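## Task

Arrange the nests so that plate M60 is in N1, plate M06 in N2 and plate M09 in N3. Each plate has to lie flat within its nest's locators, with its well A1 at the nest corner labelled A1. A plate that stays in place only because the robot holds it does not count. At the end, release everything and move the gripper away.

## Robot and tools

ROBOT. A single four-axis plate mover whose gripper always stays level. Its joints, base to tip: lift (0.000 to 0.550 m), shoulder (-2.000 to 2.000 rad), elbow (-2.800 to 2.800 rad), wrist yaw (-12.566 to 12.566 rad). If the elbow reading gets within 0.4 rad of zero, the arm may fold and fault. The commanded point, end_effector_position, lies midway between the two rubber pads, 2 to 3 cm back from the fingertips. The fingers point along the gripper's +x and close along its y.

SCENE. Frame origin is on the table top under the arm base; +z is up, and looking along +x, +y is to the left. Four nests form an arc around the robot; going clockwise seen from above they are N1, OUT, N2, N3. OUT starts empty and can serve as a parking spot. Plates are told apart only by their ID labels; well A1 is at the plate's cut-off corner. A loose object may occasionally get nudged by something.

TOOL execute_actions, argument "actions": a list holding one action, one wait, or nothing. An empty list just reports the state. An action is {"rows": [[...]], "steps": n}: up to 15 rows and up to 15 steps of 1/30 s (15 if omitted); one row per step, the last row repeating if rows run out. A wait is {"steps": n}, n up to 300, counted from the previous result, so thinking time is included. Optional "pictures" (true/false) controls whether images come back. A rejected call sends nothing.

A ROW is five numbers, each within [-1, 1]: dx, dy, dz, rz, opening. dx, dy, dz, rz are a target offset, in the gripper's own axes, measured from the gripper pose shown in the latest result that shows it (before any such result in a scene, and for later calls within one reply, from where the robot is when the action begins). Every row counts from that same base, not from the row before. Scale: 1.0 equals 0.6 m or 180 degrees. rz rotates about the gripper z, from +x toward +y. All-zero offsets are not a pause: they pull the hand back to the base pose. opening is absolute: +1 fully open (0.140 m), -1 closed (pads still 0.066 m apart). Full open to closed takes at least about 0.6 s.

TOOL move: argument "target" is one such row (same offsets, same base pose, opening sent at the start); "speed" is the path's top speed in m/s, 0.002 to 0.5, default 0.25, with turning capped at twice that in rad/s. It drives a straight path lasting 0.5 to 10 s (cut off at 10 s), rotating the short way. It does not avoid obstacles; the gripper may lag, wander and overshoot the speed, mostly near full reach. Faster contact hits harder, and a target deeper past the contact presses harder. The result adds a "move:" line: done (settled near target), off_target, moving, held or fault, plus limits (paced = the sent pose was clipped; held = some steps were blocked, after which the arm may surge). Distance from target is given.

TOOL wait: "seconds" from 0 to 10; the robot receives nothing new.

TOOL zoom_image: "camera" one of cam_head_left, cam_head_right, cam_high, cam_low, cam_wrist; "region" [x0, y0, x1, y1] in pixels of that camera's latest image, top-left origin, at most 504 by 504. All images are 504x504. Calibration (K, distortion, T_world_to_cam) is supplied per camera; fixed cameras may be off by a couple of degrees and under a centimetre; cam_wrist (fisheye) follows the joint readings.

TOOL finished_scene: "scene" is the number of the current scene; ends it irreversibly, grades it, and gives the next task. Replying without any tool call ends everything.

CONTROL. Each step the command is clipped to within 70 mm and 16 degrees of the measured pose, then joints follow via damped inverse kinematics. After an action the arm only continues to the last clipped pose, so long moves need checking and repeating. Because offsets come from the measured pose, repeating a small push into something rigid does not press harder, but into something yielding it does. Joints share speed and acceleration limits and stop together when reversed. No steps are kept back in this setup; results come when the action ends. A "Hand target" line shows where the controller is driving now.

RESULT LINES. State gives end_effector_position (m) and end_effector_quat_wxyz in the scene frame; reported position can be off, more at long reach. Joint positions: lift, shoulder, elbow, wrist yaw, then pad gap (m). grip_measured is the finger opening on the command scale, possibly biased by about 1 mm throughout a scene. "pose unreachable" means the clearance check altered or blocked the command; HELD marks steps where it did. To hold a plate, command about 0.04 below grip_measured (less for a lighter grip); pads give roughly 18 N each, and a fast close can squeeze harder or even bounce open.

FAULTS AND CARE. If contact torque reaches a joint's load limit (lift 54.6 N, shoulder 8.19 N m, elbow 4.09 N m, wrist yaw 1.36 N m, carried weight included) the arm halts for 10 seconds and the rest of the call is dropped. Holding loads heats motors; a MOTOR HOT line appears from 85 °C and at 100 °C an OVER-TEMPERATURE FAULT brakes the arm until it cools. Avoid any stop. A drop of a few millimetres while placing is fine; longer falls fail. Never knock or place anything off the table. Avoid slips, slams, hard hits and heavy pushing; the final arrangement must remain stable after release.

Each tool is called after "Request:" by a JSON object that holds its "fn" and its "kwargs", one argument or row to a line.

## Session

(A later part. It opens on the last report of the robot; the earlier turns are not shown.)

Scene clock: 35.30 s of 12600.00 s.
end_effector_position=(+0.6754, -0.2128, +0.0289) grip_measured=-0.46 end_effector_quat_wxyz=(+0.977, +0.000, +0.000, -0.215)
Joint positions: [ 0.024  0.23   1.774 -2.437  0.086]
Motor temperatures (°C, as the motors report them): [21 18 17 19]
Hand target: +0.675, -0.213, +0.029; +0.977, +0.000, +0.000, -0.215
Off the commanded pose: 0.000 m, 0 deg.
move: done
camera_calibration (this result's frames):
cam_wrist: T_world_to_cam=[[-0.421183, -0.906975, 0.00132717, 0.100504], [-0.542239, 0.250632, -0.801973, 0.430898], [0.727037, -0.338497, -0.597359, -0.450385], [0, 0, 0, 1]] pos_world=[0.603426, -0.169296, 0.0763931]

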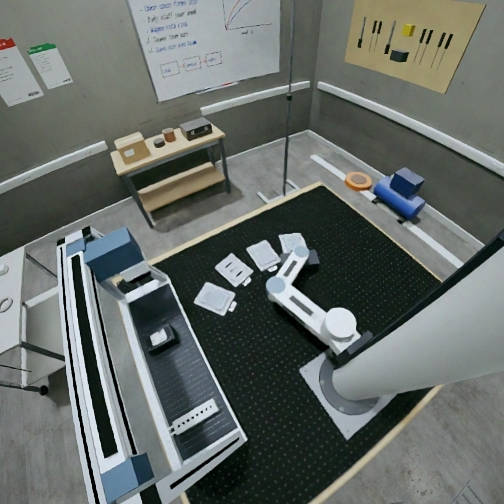

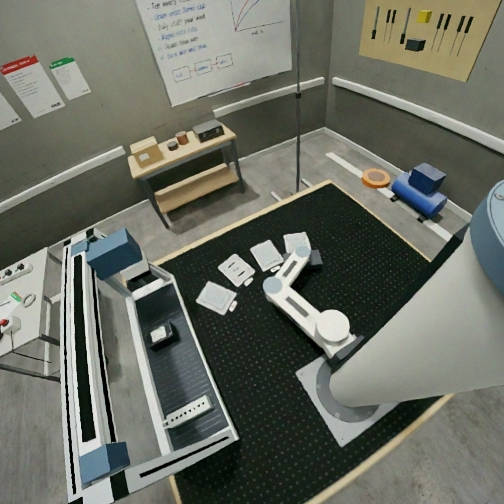

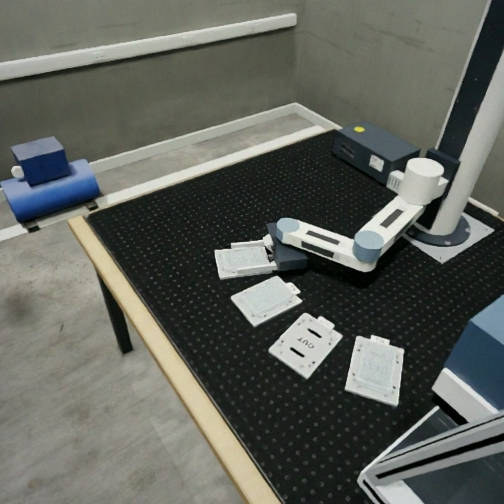

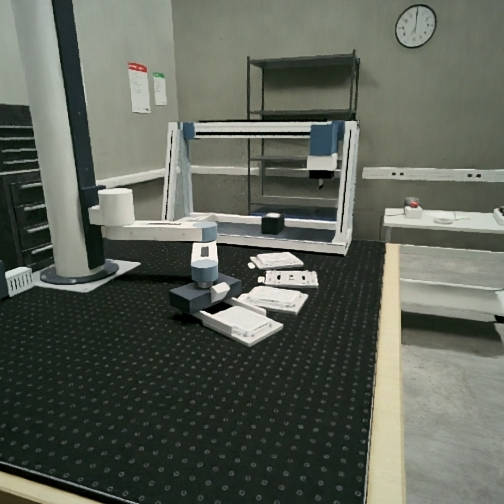

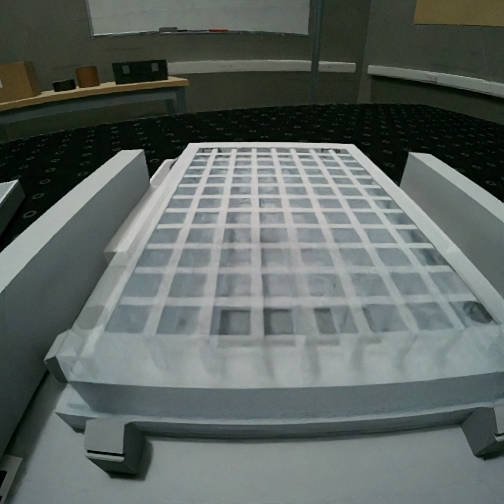

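Request:
{"fn": "move", "kwargs": {
  "target": [0,0,0.075,0,-0.51],
  "speed": 0.1
}}

Request:
{"fn": "move", "kwargs": {
  "target": [-0.1817,0.5598,0,0.214,-0.51],
  "speed": 0.3
}}

Request:
{"fn": "move", "kwargs": {
  "target": [0,0,-0.025,0,-0.51],
  "speed": 0.1
}}

Request:
{"fn": "move", "kwargs": {
  "target": [0,0,-0.028,0,-0.51],
  "speed": 0.1
}}

Scene clock: 41.10 s of 12600.00 s.
end_effector_position=(+0.6754, -0.2128, +0.0739) grip_measured=-0.46 end_effector_quat_wxyz=(+0.977, +0.000, +0.000, -0.215)
Joint positions: [ 0.069  0.23   1.774 -2.437  0.086]
Motor temperatures (°C, as the motors report them): [21 18 17 19]
Hand target: +0.675, -0.213, +0.074; +0.977, +0.000, +0.000, -0.215
Off the commanded pose: 0.000 m, 0 deg.
After step 90, 2.07 s passed at rest.
move: done
camera_calibration (this result's frames):
cam_wrist: T_world_to_cam=[[-0.421147, -0.906992, 0.00132717, 0.100429], [-0.542249, 0.250611, -0.801973, 0.467015], [0.72705, -0.338468, -0.597359, -0.423494], [0, 0, 0, 1]] pos_world=[0.603435, -0.16929, 0.121422]

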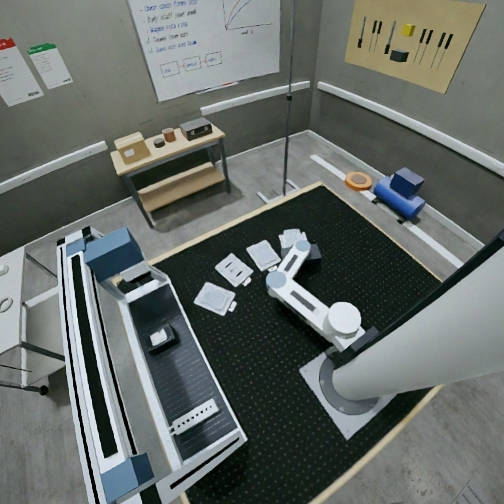

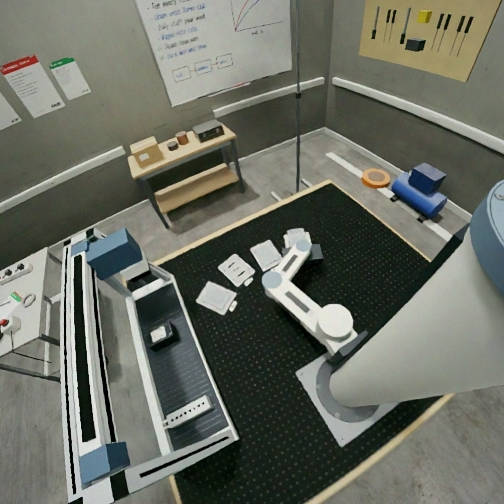

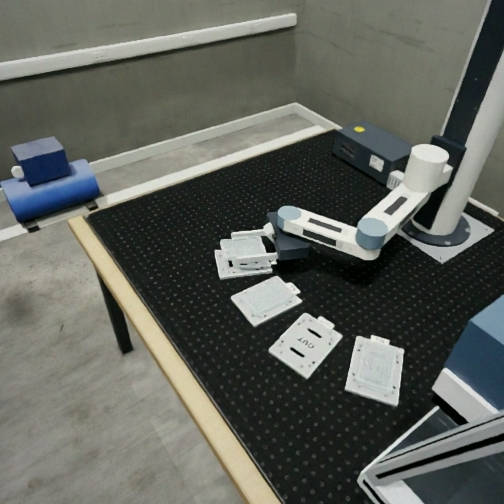

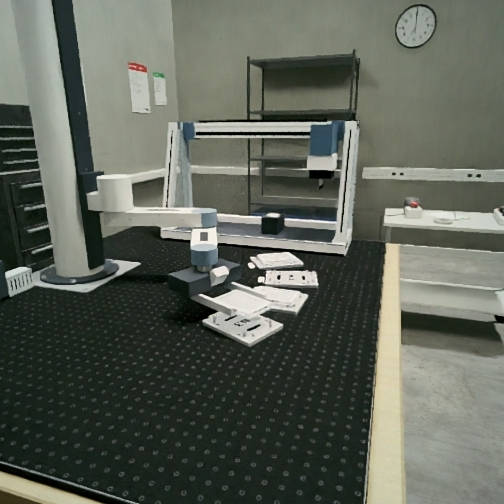

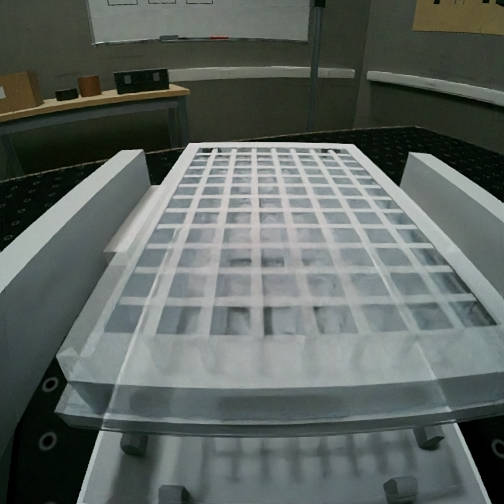

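Scene clock: 42.63 s of 12600.00 s.
end_effector_position=(+0.7176, +0.1380, +0.0739) grip_measured=-0.46 end_effector_quat_wxyz=(+0.993, +0.000, +0.000, +0.120)
Joint positions: [ 0.069  0.829  1.875 -2.465  0.086]
Motor temperatures (°C, as the motors report them): [21 18 17 19]
Hand target: +0.718, +0.138, +0.074; +0.993, +0.000, +0.000, +0.119
Off the commanded pose: 0.000 m, 0 deg.
move: done
camera_calibration (this result's frames):
cam_wrist: T_world_to_cam=[[0.235988, -0.971755, 0.00132717, -0.0262819], [-0.580237, -0.142004, -0.801973, 0.483425], [0.77951, 0.188486, -0.597359, -0.445808], [0, 0, 0, 1]] pos_world=[0.634214, 0.127137, 0.121421]

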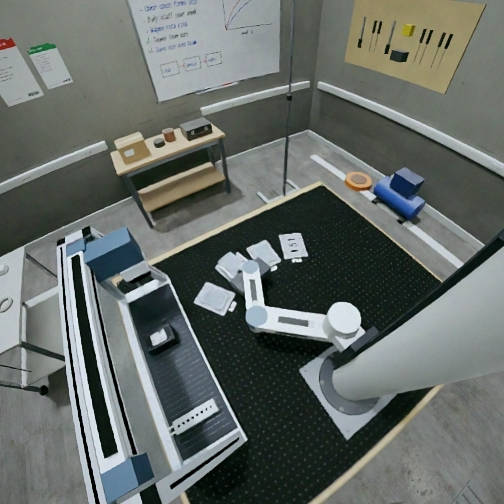

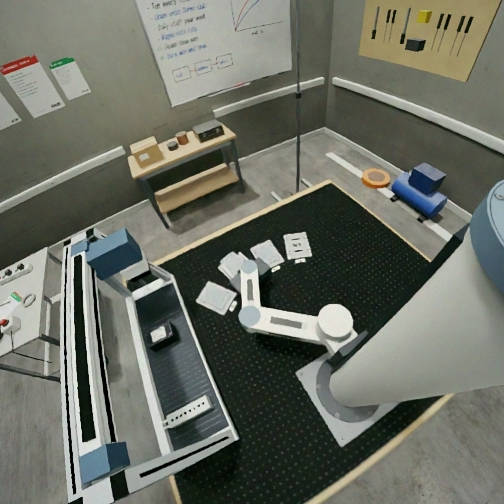

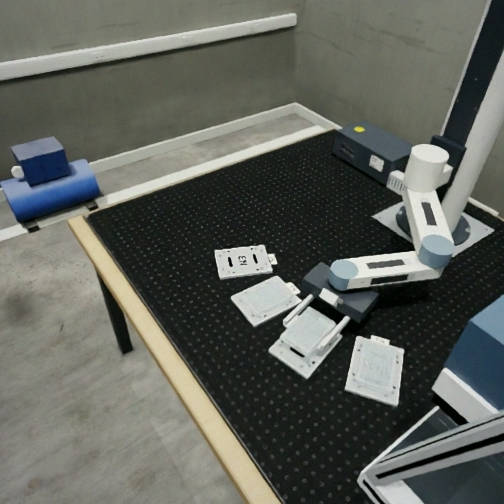

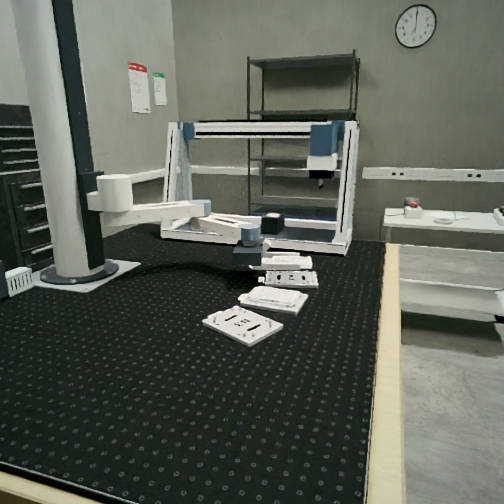

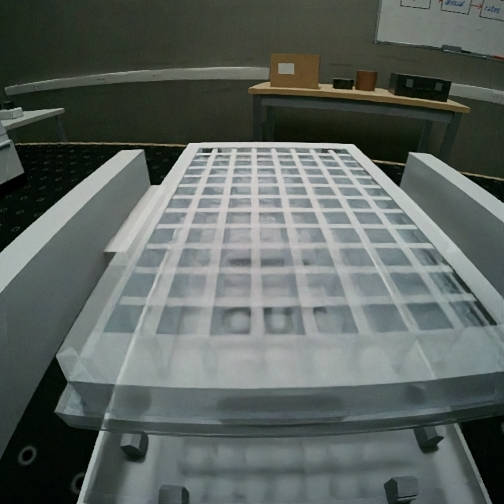

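Scene clock: 43.33 s of 12600.00 s.
end_effector_position=(+0.7176, +0.1380, +0.0589) grip_measured=-0.46 end_effector_quat_wxyz=(+0.993, +0.000, +0.000, +0.120)
Joint positions: [ 0.054  0.829  1.875 -2.465  0.086]
Motor temperatures (°C, as the motors report them): [21 18 17 19]
Hand target: +0.718, +0.138, +0.059; +0.993, +0.000, +0.000, +0.120
Off the commanded pose: 0.000 m, 0 deg.
move: done
camera_calibration (this result's frames):
cam_wrist: T_world_to_cam=[[0.236005, -0.971751, 0.00132717, -0.0262634], [-0.580234, -0.142014, -0.801973, 0.471351], [0.779506, 0.188499, -0.597359, -0.454799], [0, 0, 0, 1]] pos_world=[0.634211, 0.127146, 0.106367]

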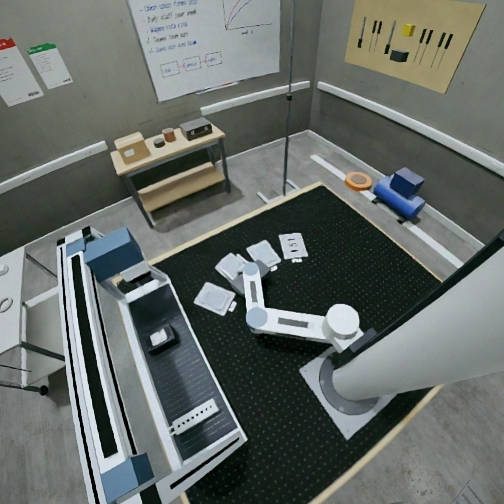

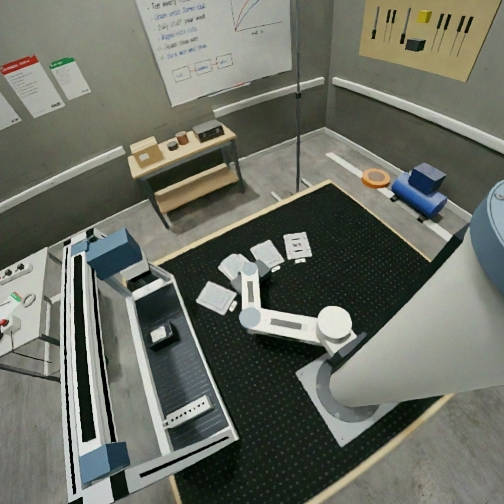

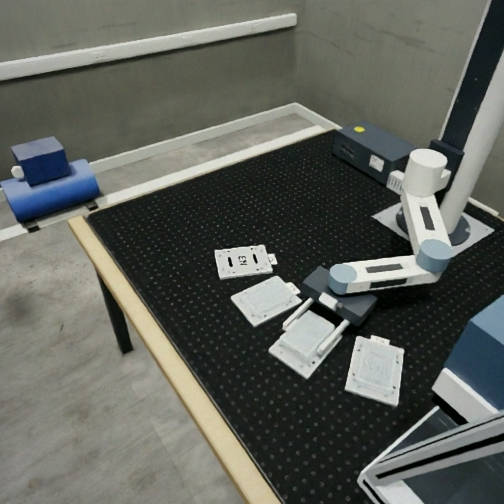

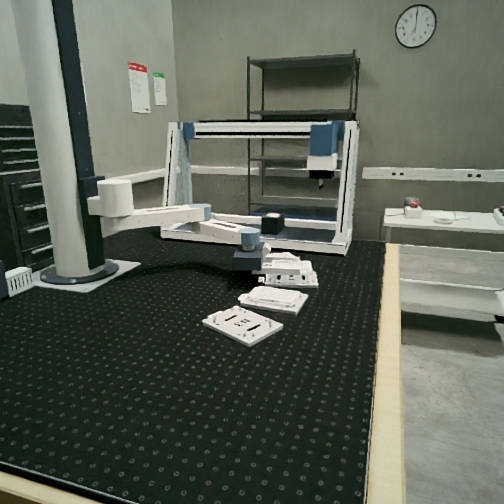

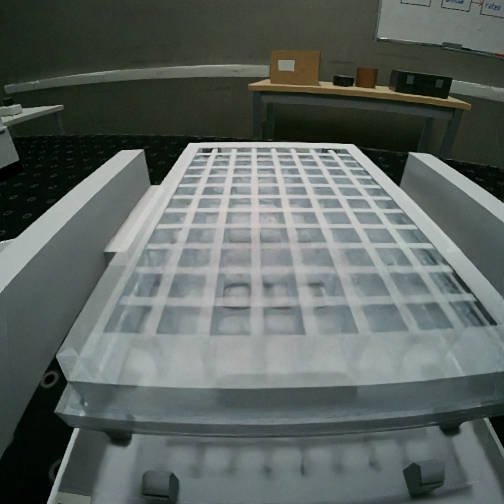

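Scene clock: 44.03 s of 12600.00 s.
end_effector_position=(+0.7176, +0.1380, +0.0420) grip_measured=-0.46 end_effector_quat_wxyz=(+0.993, +0.000, +0.000, +0.120)
Joint positions: [ 0.037  0.829  1.875 -2.465  0.086]
Motor temperatures (°C, as the motors report them): [21 18 17 19]
Hand target: +0.718, +0.138, +0.042; +0.993, +0.000, +0.000, +0.120
Off the commanded pose: 0.000 m, 0 deg.
move: done
camera_calibration (this result's frames):
cam_wrist: T_world_to_cam=[[0.235998, -0.971753, 0.00132717, -0.0262384], [-0.580235, -0.14201, -0.801973, 0.457834], [0.779508, 0.188494, -0.597359, -0.464867], [0, 0, 0, 1]] pos_world=[0.634211, 0.127145, 0.0895124]

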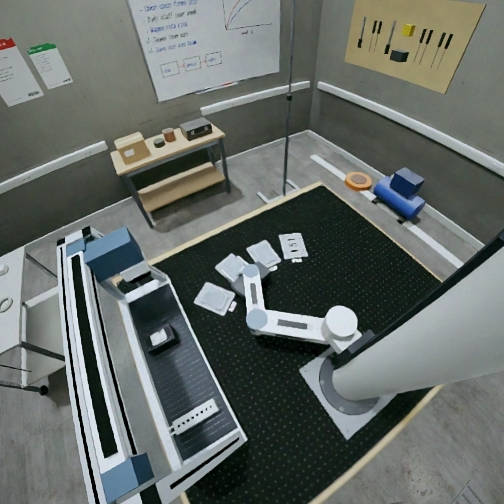

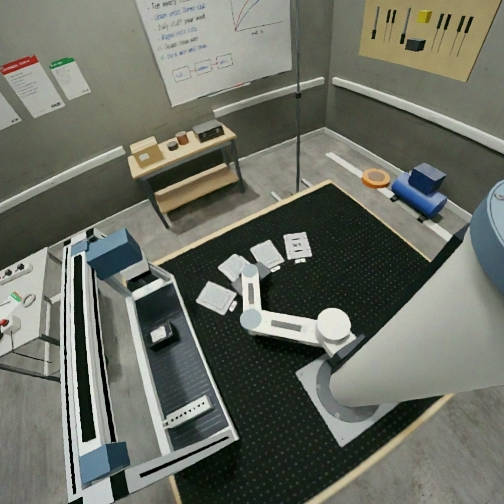

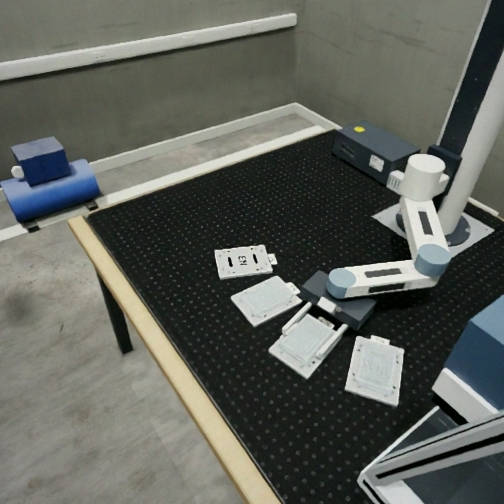

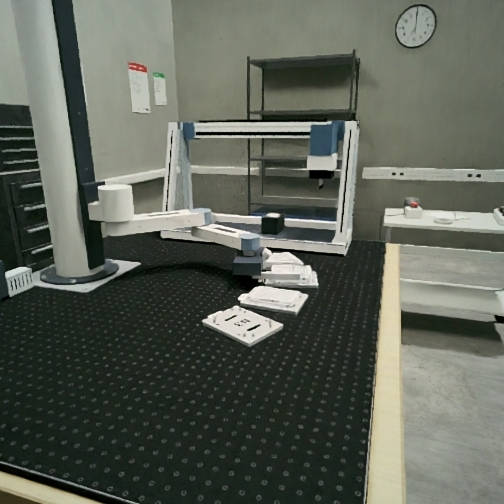

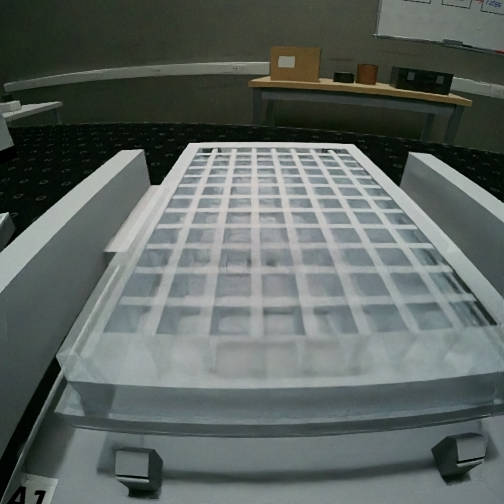

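Request:
{"fn": "move", "kwargs": {
  "target": [0,0.0005,-0.021,0.0015,-0.51],
  "speed": 0.02
}}

Scene clock: 56.47 s of 12600.00 s.
end_effector_position=(+0.7175, +0.1384, +0.0294) grip_measured=-0.46 end_effector_quat_wxyz=(+0.993, +0.000, +0.000, +0.122)
Joint positions: [ 0.024  0.828  1.875 -2.459  0.086]
Motor temperatures (°C, as the motors report them): [21 18 17 19]
Hand target: +0.718, +0.138, +0.029; +0.993, +0.000, +0.000, +0.122
Off the commanded pose: 0.000 m, 0 deg.
After step 90, 8.57 s passed at rest.
move: done
camera_calibration (this result's frames):
cam_wrist: T_world_to_cam=[[0.240455, -0.970659, 0.00132717, -0.0292101], [-0.579577, -0.144672, -0.801973, 0.447582], [0.778634, 0.192069, -0.597359, -0.472295], [0, 0, 0, 1]] pos_world=[0.634177, 0.127113, 0.0768582]

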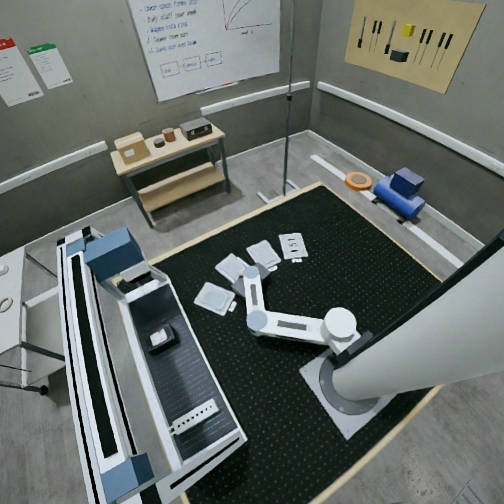

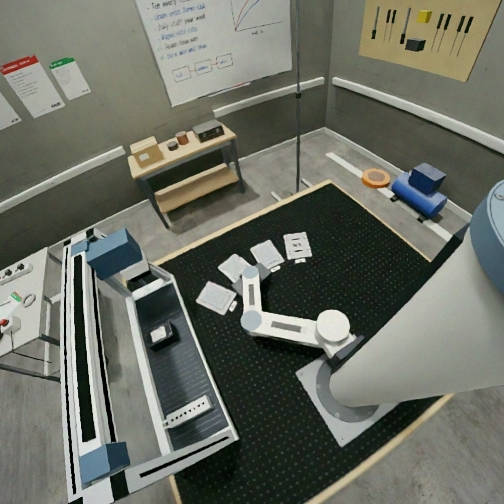

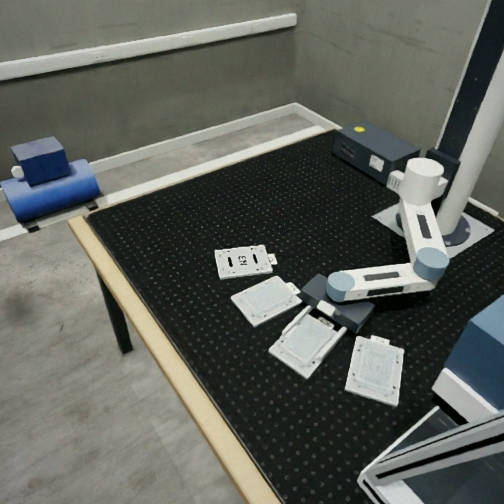

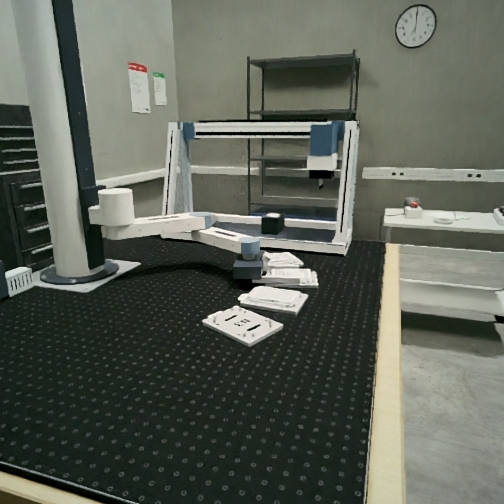

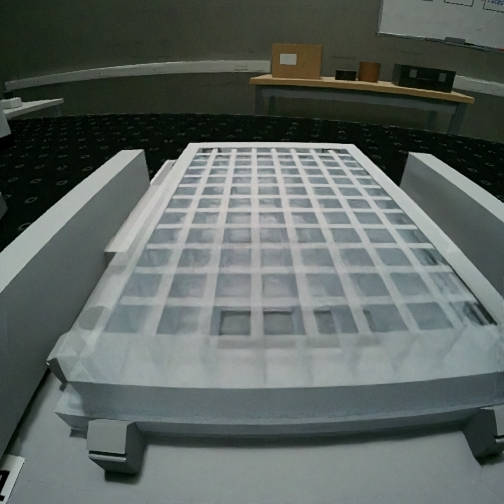

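Request:
{"fn": "move", "kwargs": {
  "target": [0,0,0,0,0.1]
}}

Request:
{"fn": "move", "kwargs": {
  "target": [0,0,0.049,0,0.1]
}}

Request:
{"fn": "move", "kwargs": {
  "target": [-0.0879,0.2926,0,0.111,0.1],
  "speed": 0.3
}}

Scene clock: 62.60 s of 12600.00 s.
end_effector_position=(+0.7175, +0.1384, +0.0294) grip_measured=+0.10 end_effector_quat_wxyz=(+0.993, +0.000, +0.000, +0.122)
Joint positions: [ 0.024  0.828  1.875 -2.459  0.107]
Motor temperatures (°C, as the motors report them): [21 18 17 19]
Hand target: +0.718, +0.138, +0.029; +0.993, +0.000, +0.000, +0.122
Off the commanded pose: 0.000 m, 0 deg.
After step 90, 2.43 s passed at rest.
move: done
camera_calibration (this result's frames):
cam_wrist: T_world_to_cam=[[0.240484, -0.970652, 0.00132717, -0.0292209], [-0.579573, -0.144689, -0.801973, 0.447583], [0.778629, 0.192092, -0.597359, -0.472293], [0, 0, 0, 1]] pos_world=[0.634175, 0.127121, 0.0768594]

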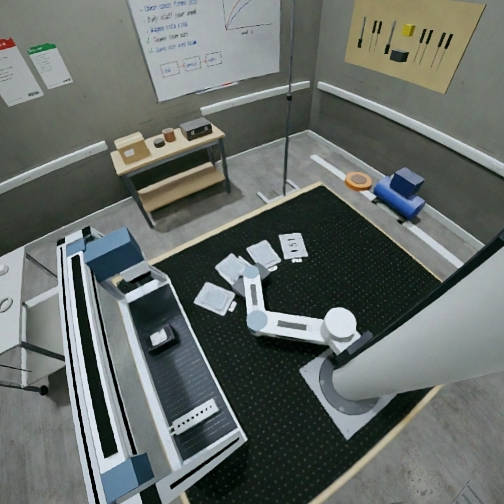

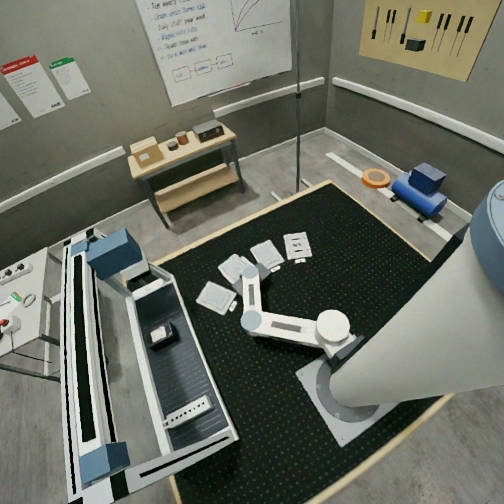

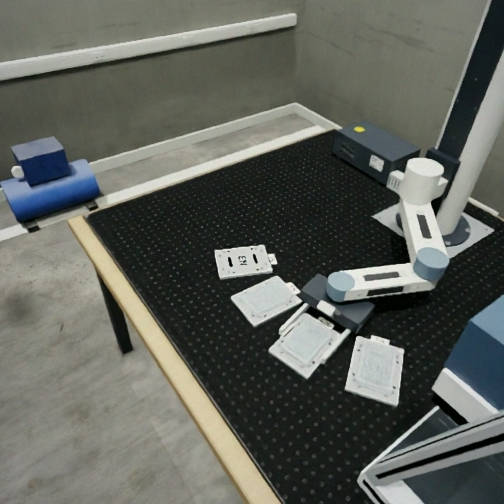

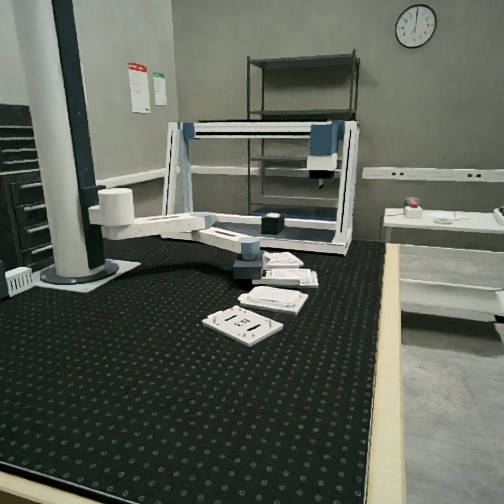

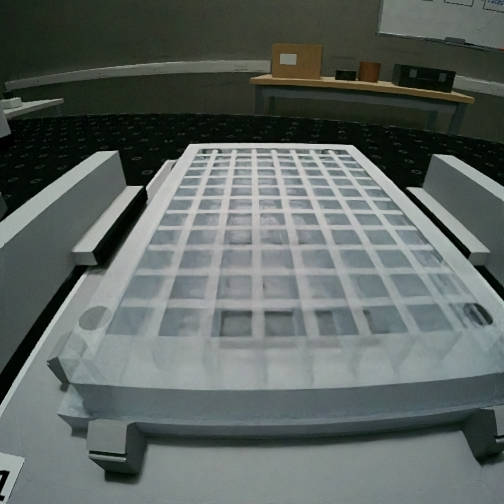

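Scene clock: 63.30 s of 12600.00 s.
end_effector_position=(+0.7175, +0.1384, +0.0588) grip_measured=+0.10 end_effector_quat_wxyz=(+0.993, +0.000, +0.000, +0.122)
Joint positions: [ 0.054  0.828  1.875 -2.459  0.107]
Motor temperatures (°C, as the motors report them): [21 18 17 19]
Hand target: +0.718, +0.138, +0.059; +0.993, +0.000, +0.000, +0.122
Off the commanded pose: 0.000 m, 0 deg.
move: done
camera_calibration (this result's frames):
cam_wrist: T_world_to_cam=[[0.240515, -0.970644, 0.00132717, -0.0292729], [-0.579568, -0.144707, -0.801973, 0.471196], [0.778622, 0.192117, -0.597359, -0.454708], [0, 0, 0, 1]] pos_world=[0.634177, 0.127129, 0.106301]

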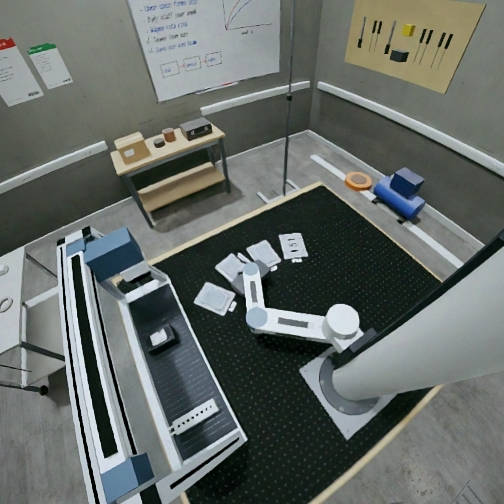

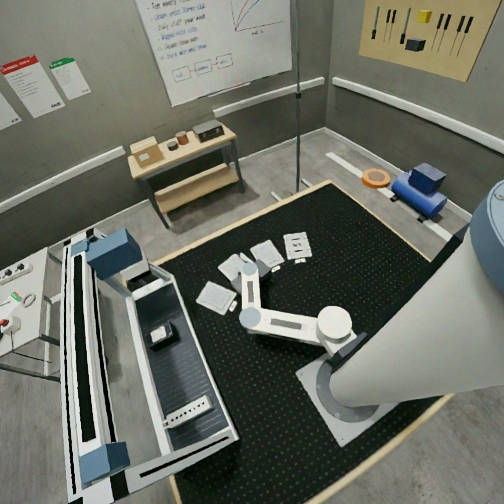

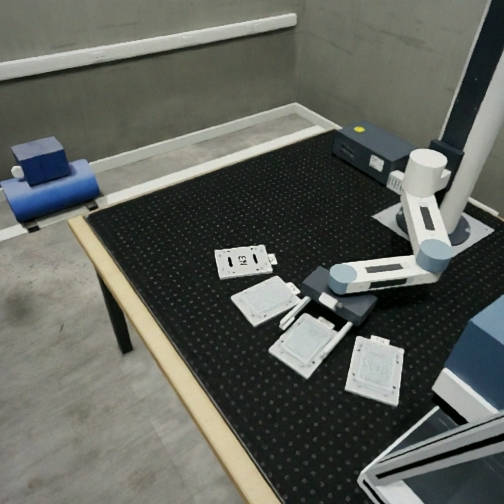

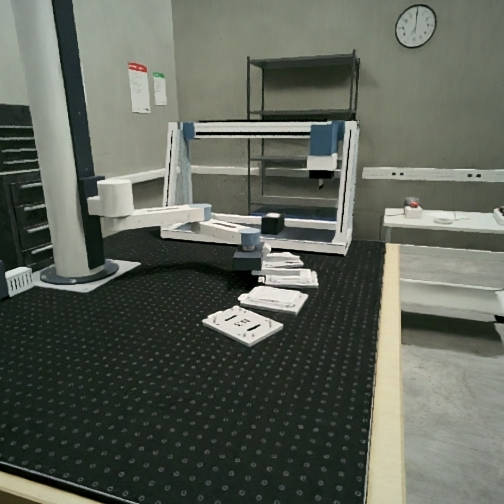

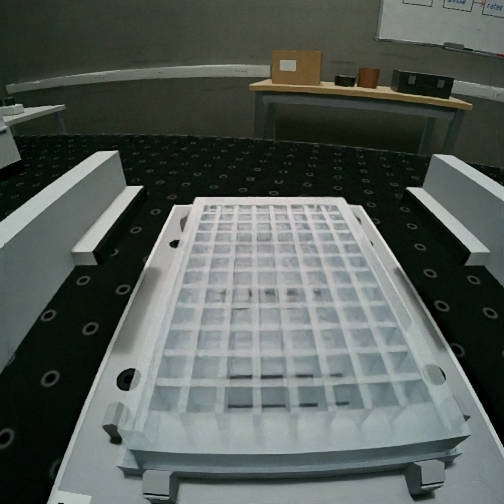

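Scene clock: 64.30 s of 12600.00 s.
end_effector_position=(+0.6239, +0.2962, +0.0588) grip_measured=+0.10 end_effector_quat_wxyz=(+0.956, +0.000, +0.000, +0.293)
Joint positions: [ 0.054  1.217  1.737 -2.36   0.107]
Motor temperatures (°C, as the motors report them): [21 18 17 19]
Hand target: +0.624, +0.296, +0.059; +0.956, +0.000, +0.000, +0.292
Off the commanded pose: 0.000 m, 0 deg.
move: done
camera_calibration (this result's frames):
cam_wrist: T_world_to_cam=[[0.558254, -0.829669, 0.00132717, -0.0935469], [-0.495017, -0.334362, -0.801973, 0.443167], [0.665816, 0.447047, -0.597359, -0.417222], [0, 0, 0, 1]] pos_world=[0.549391, 0.257083, 0.106301]

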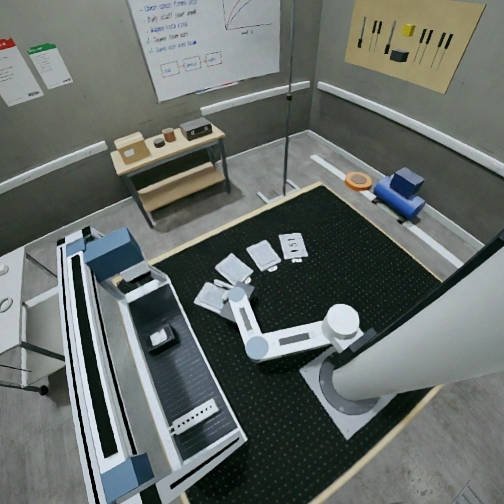

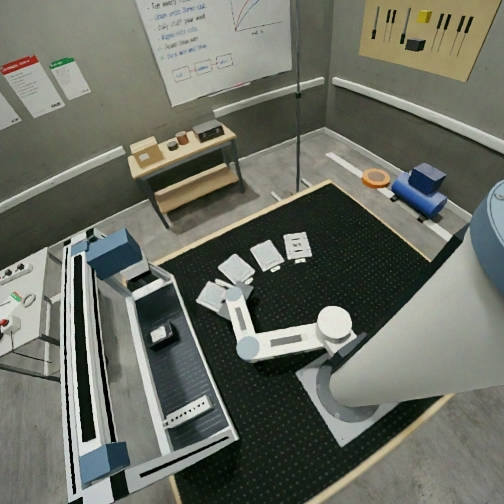

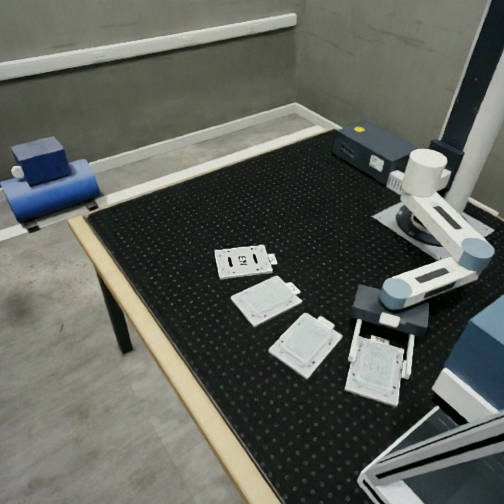

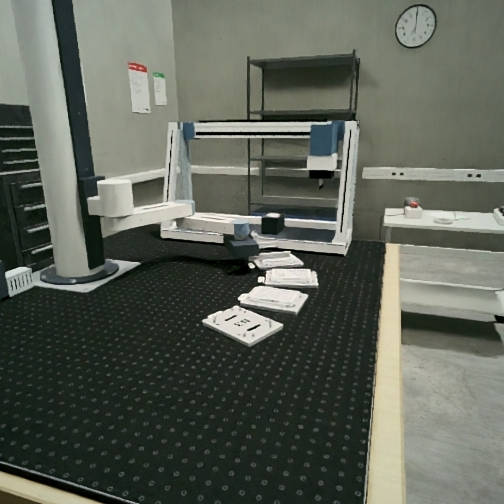

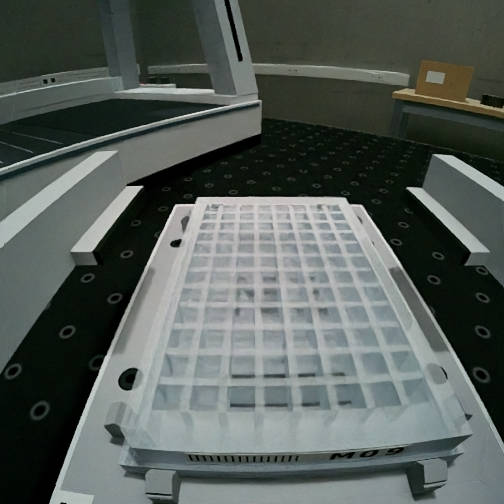

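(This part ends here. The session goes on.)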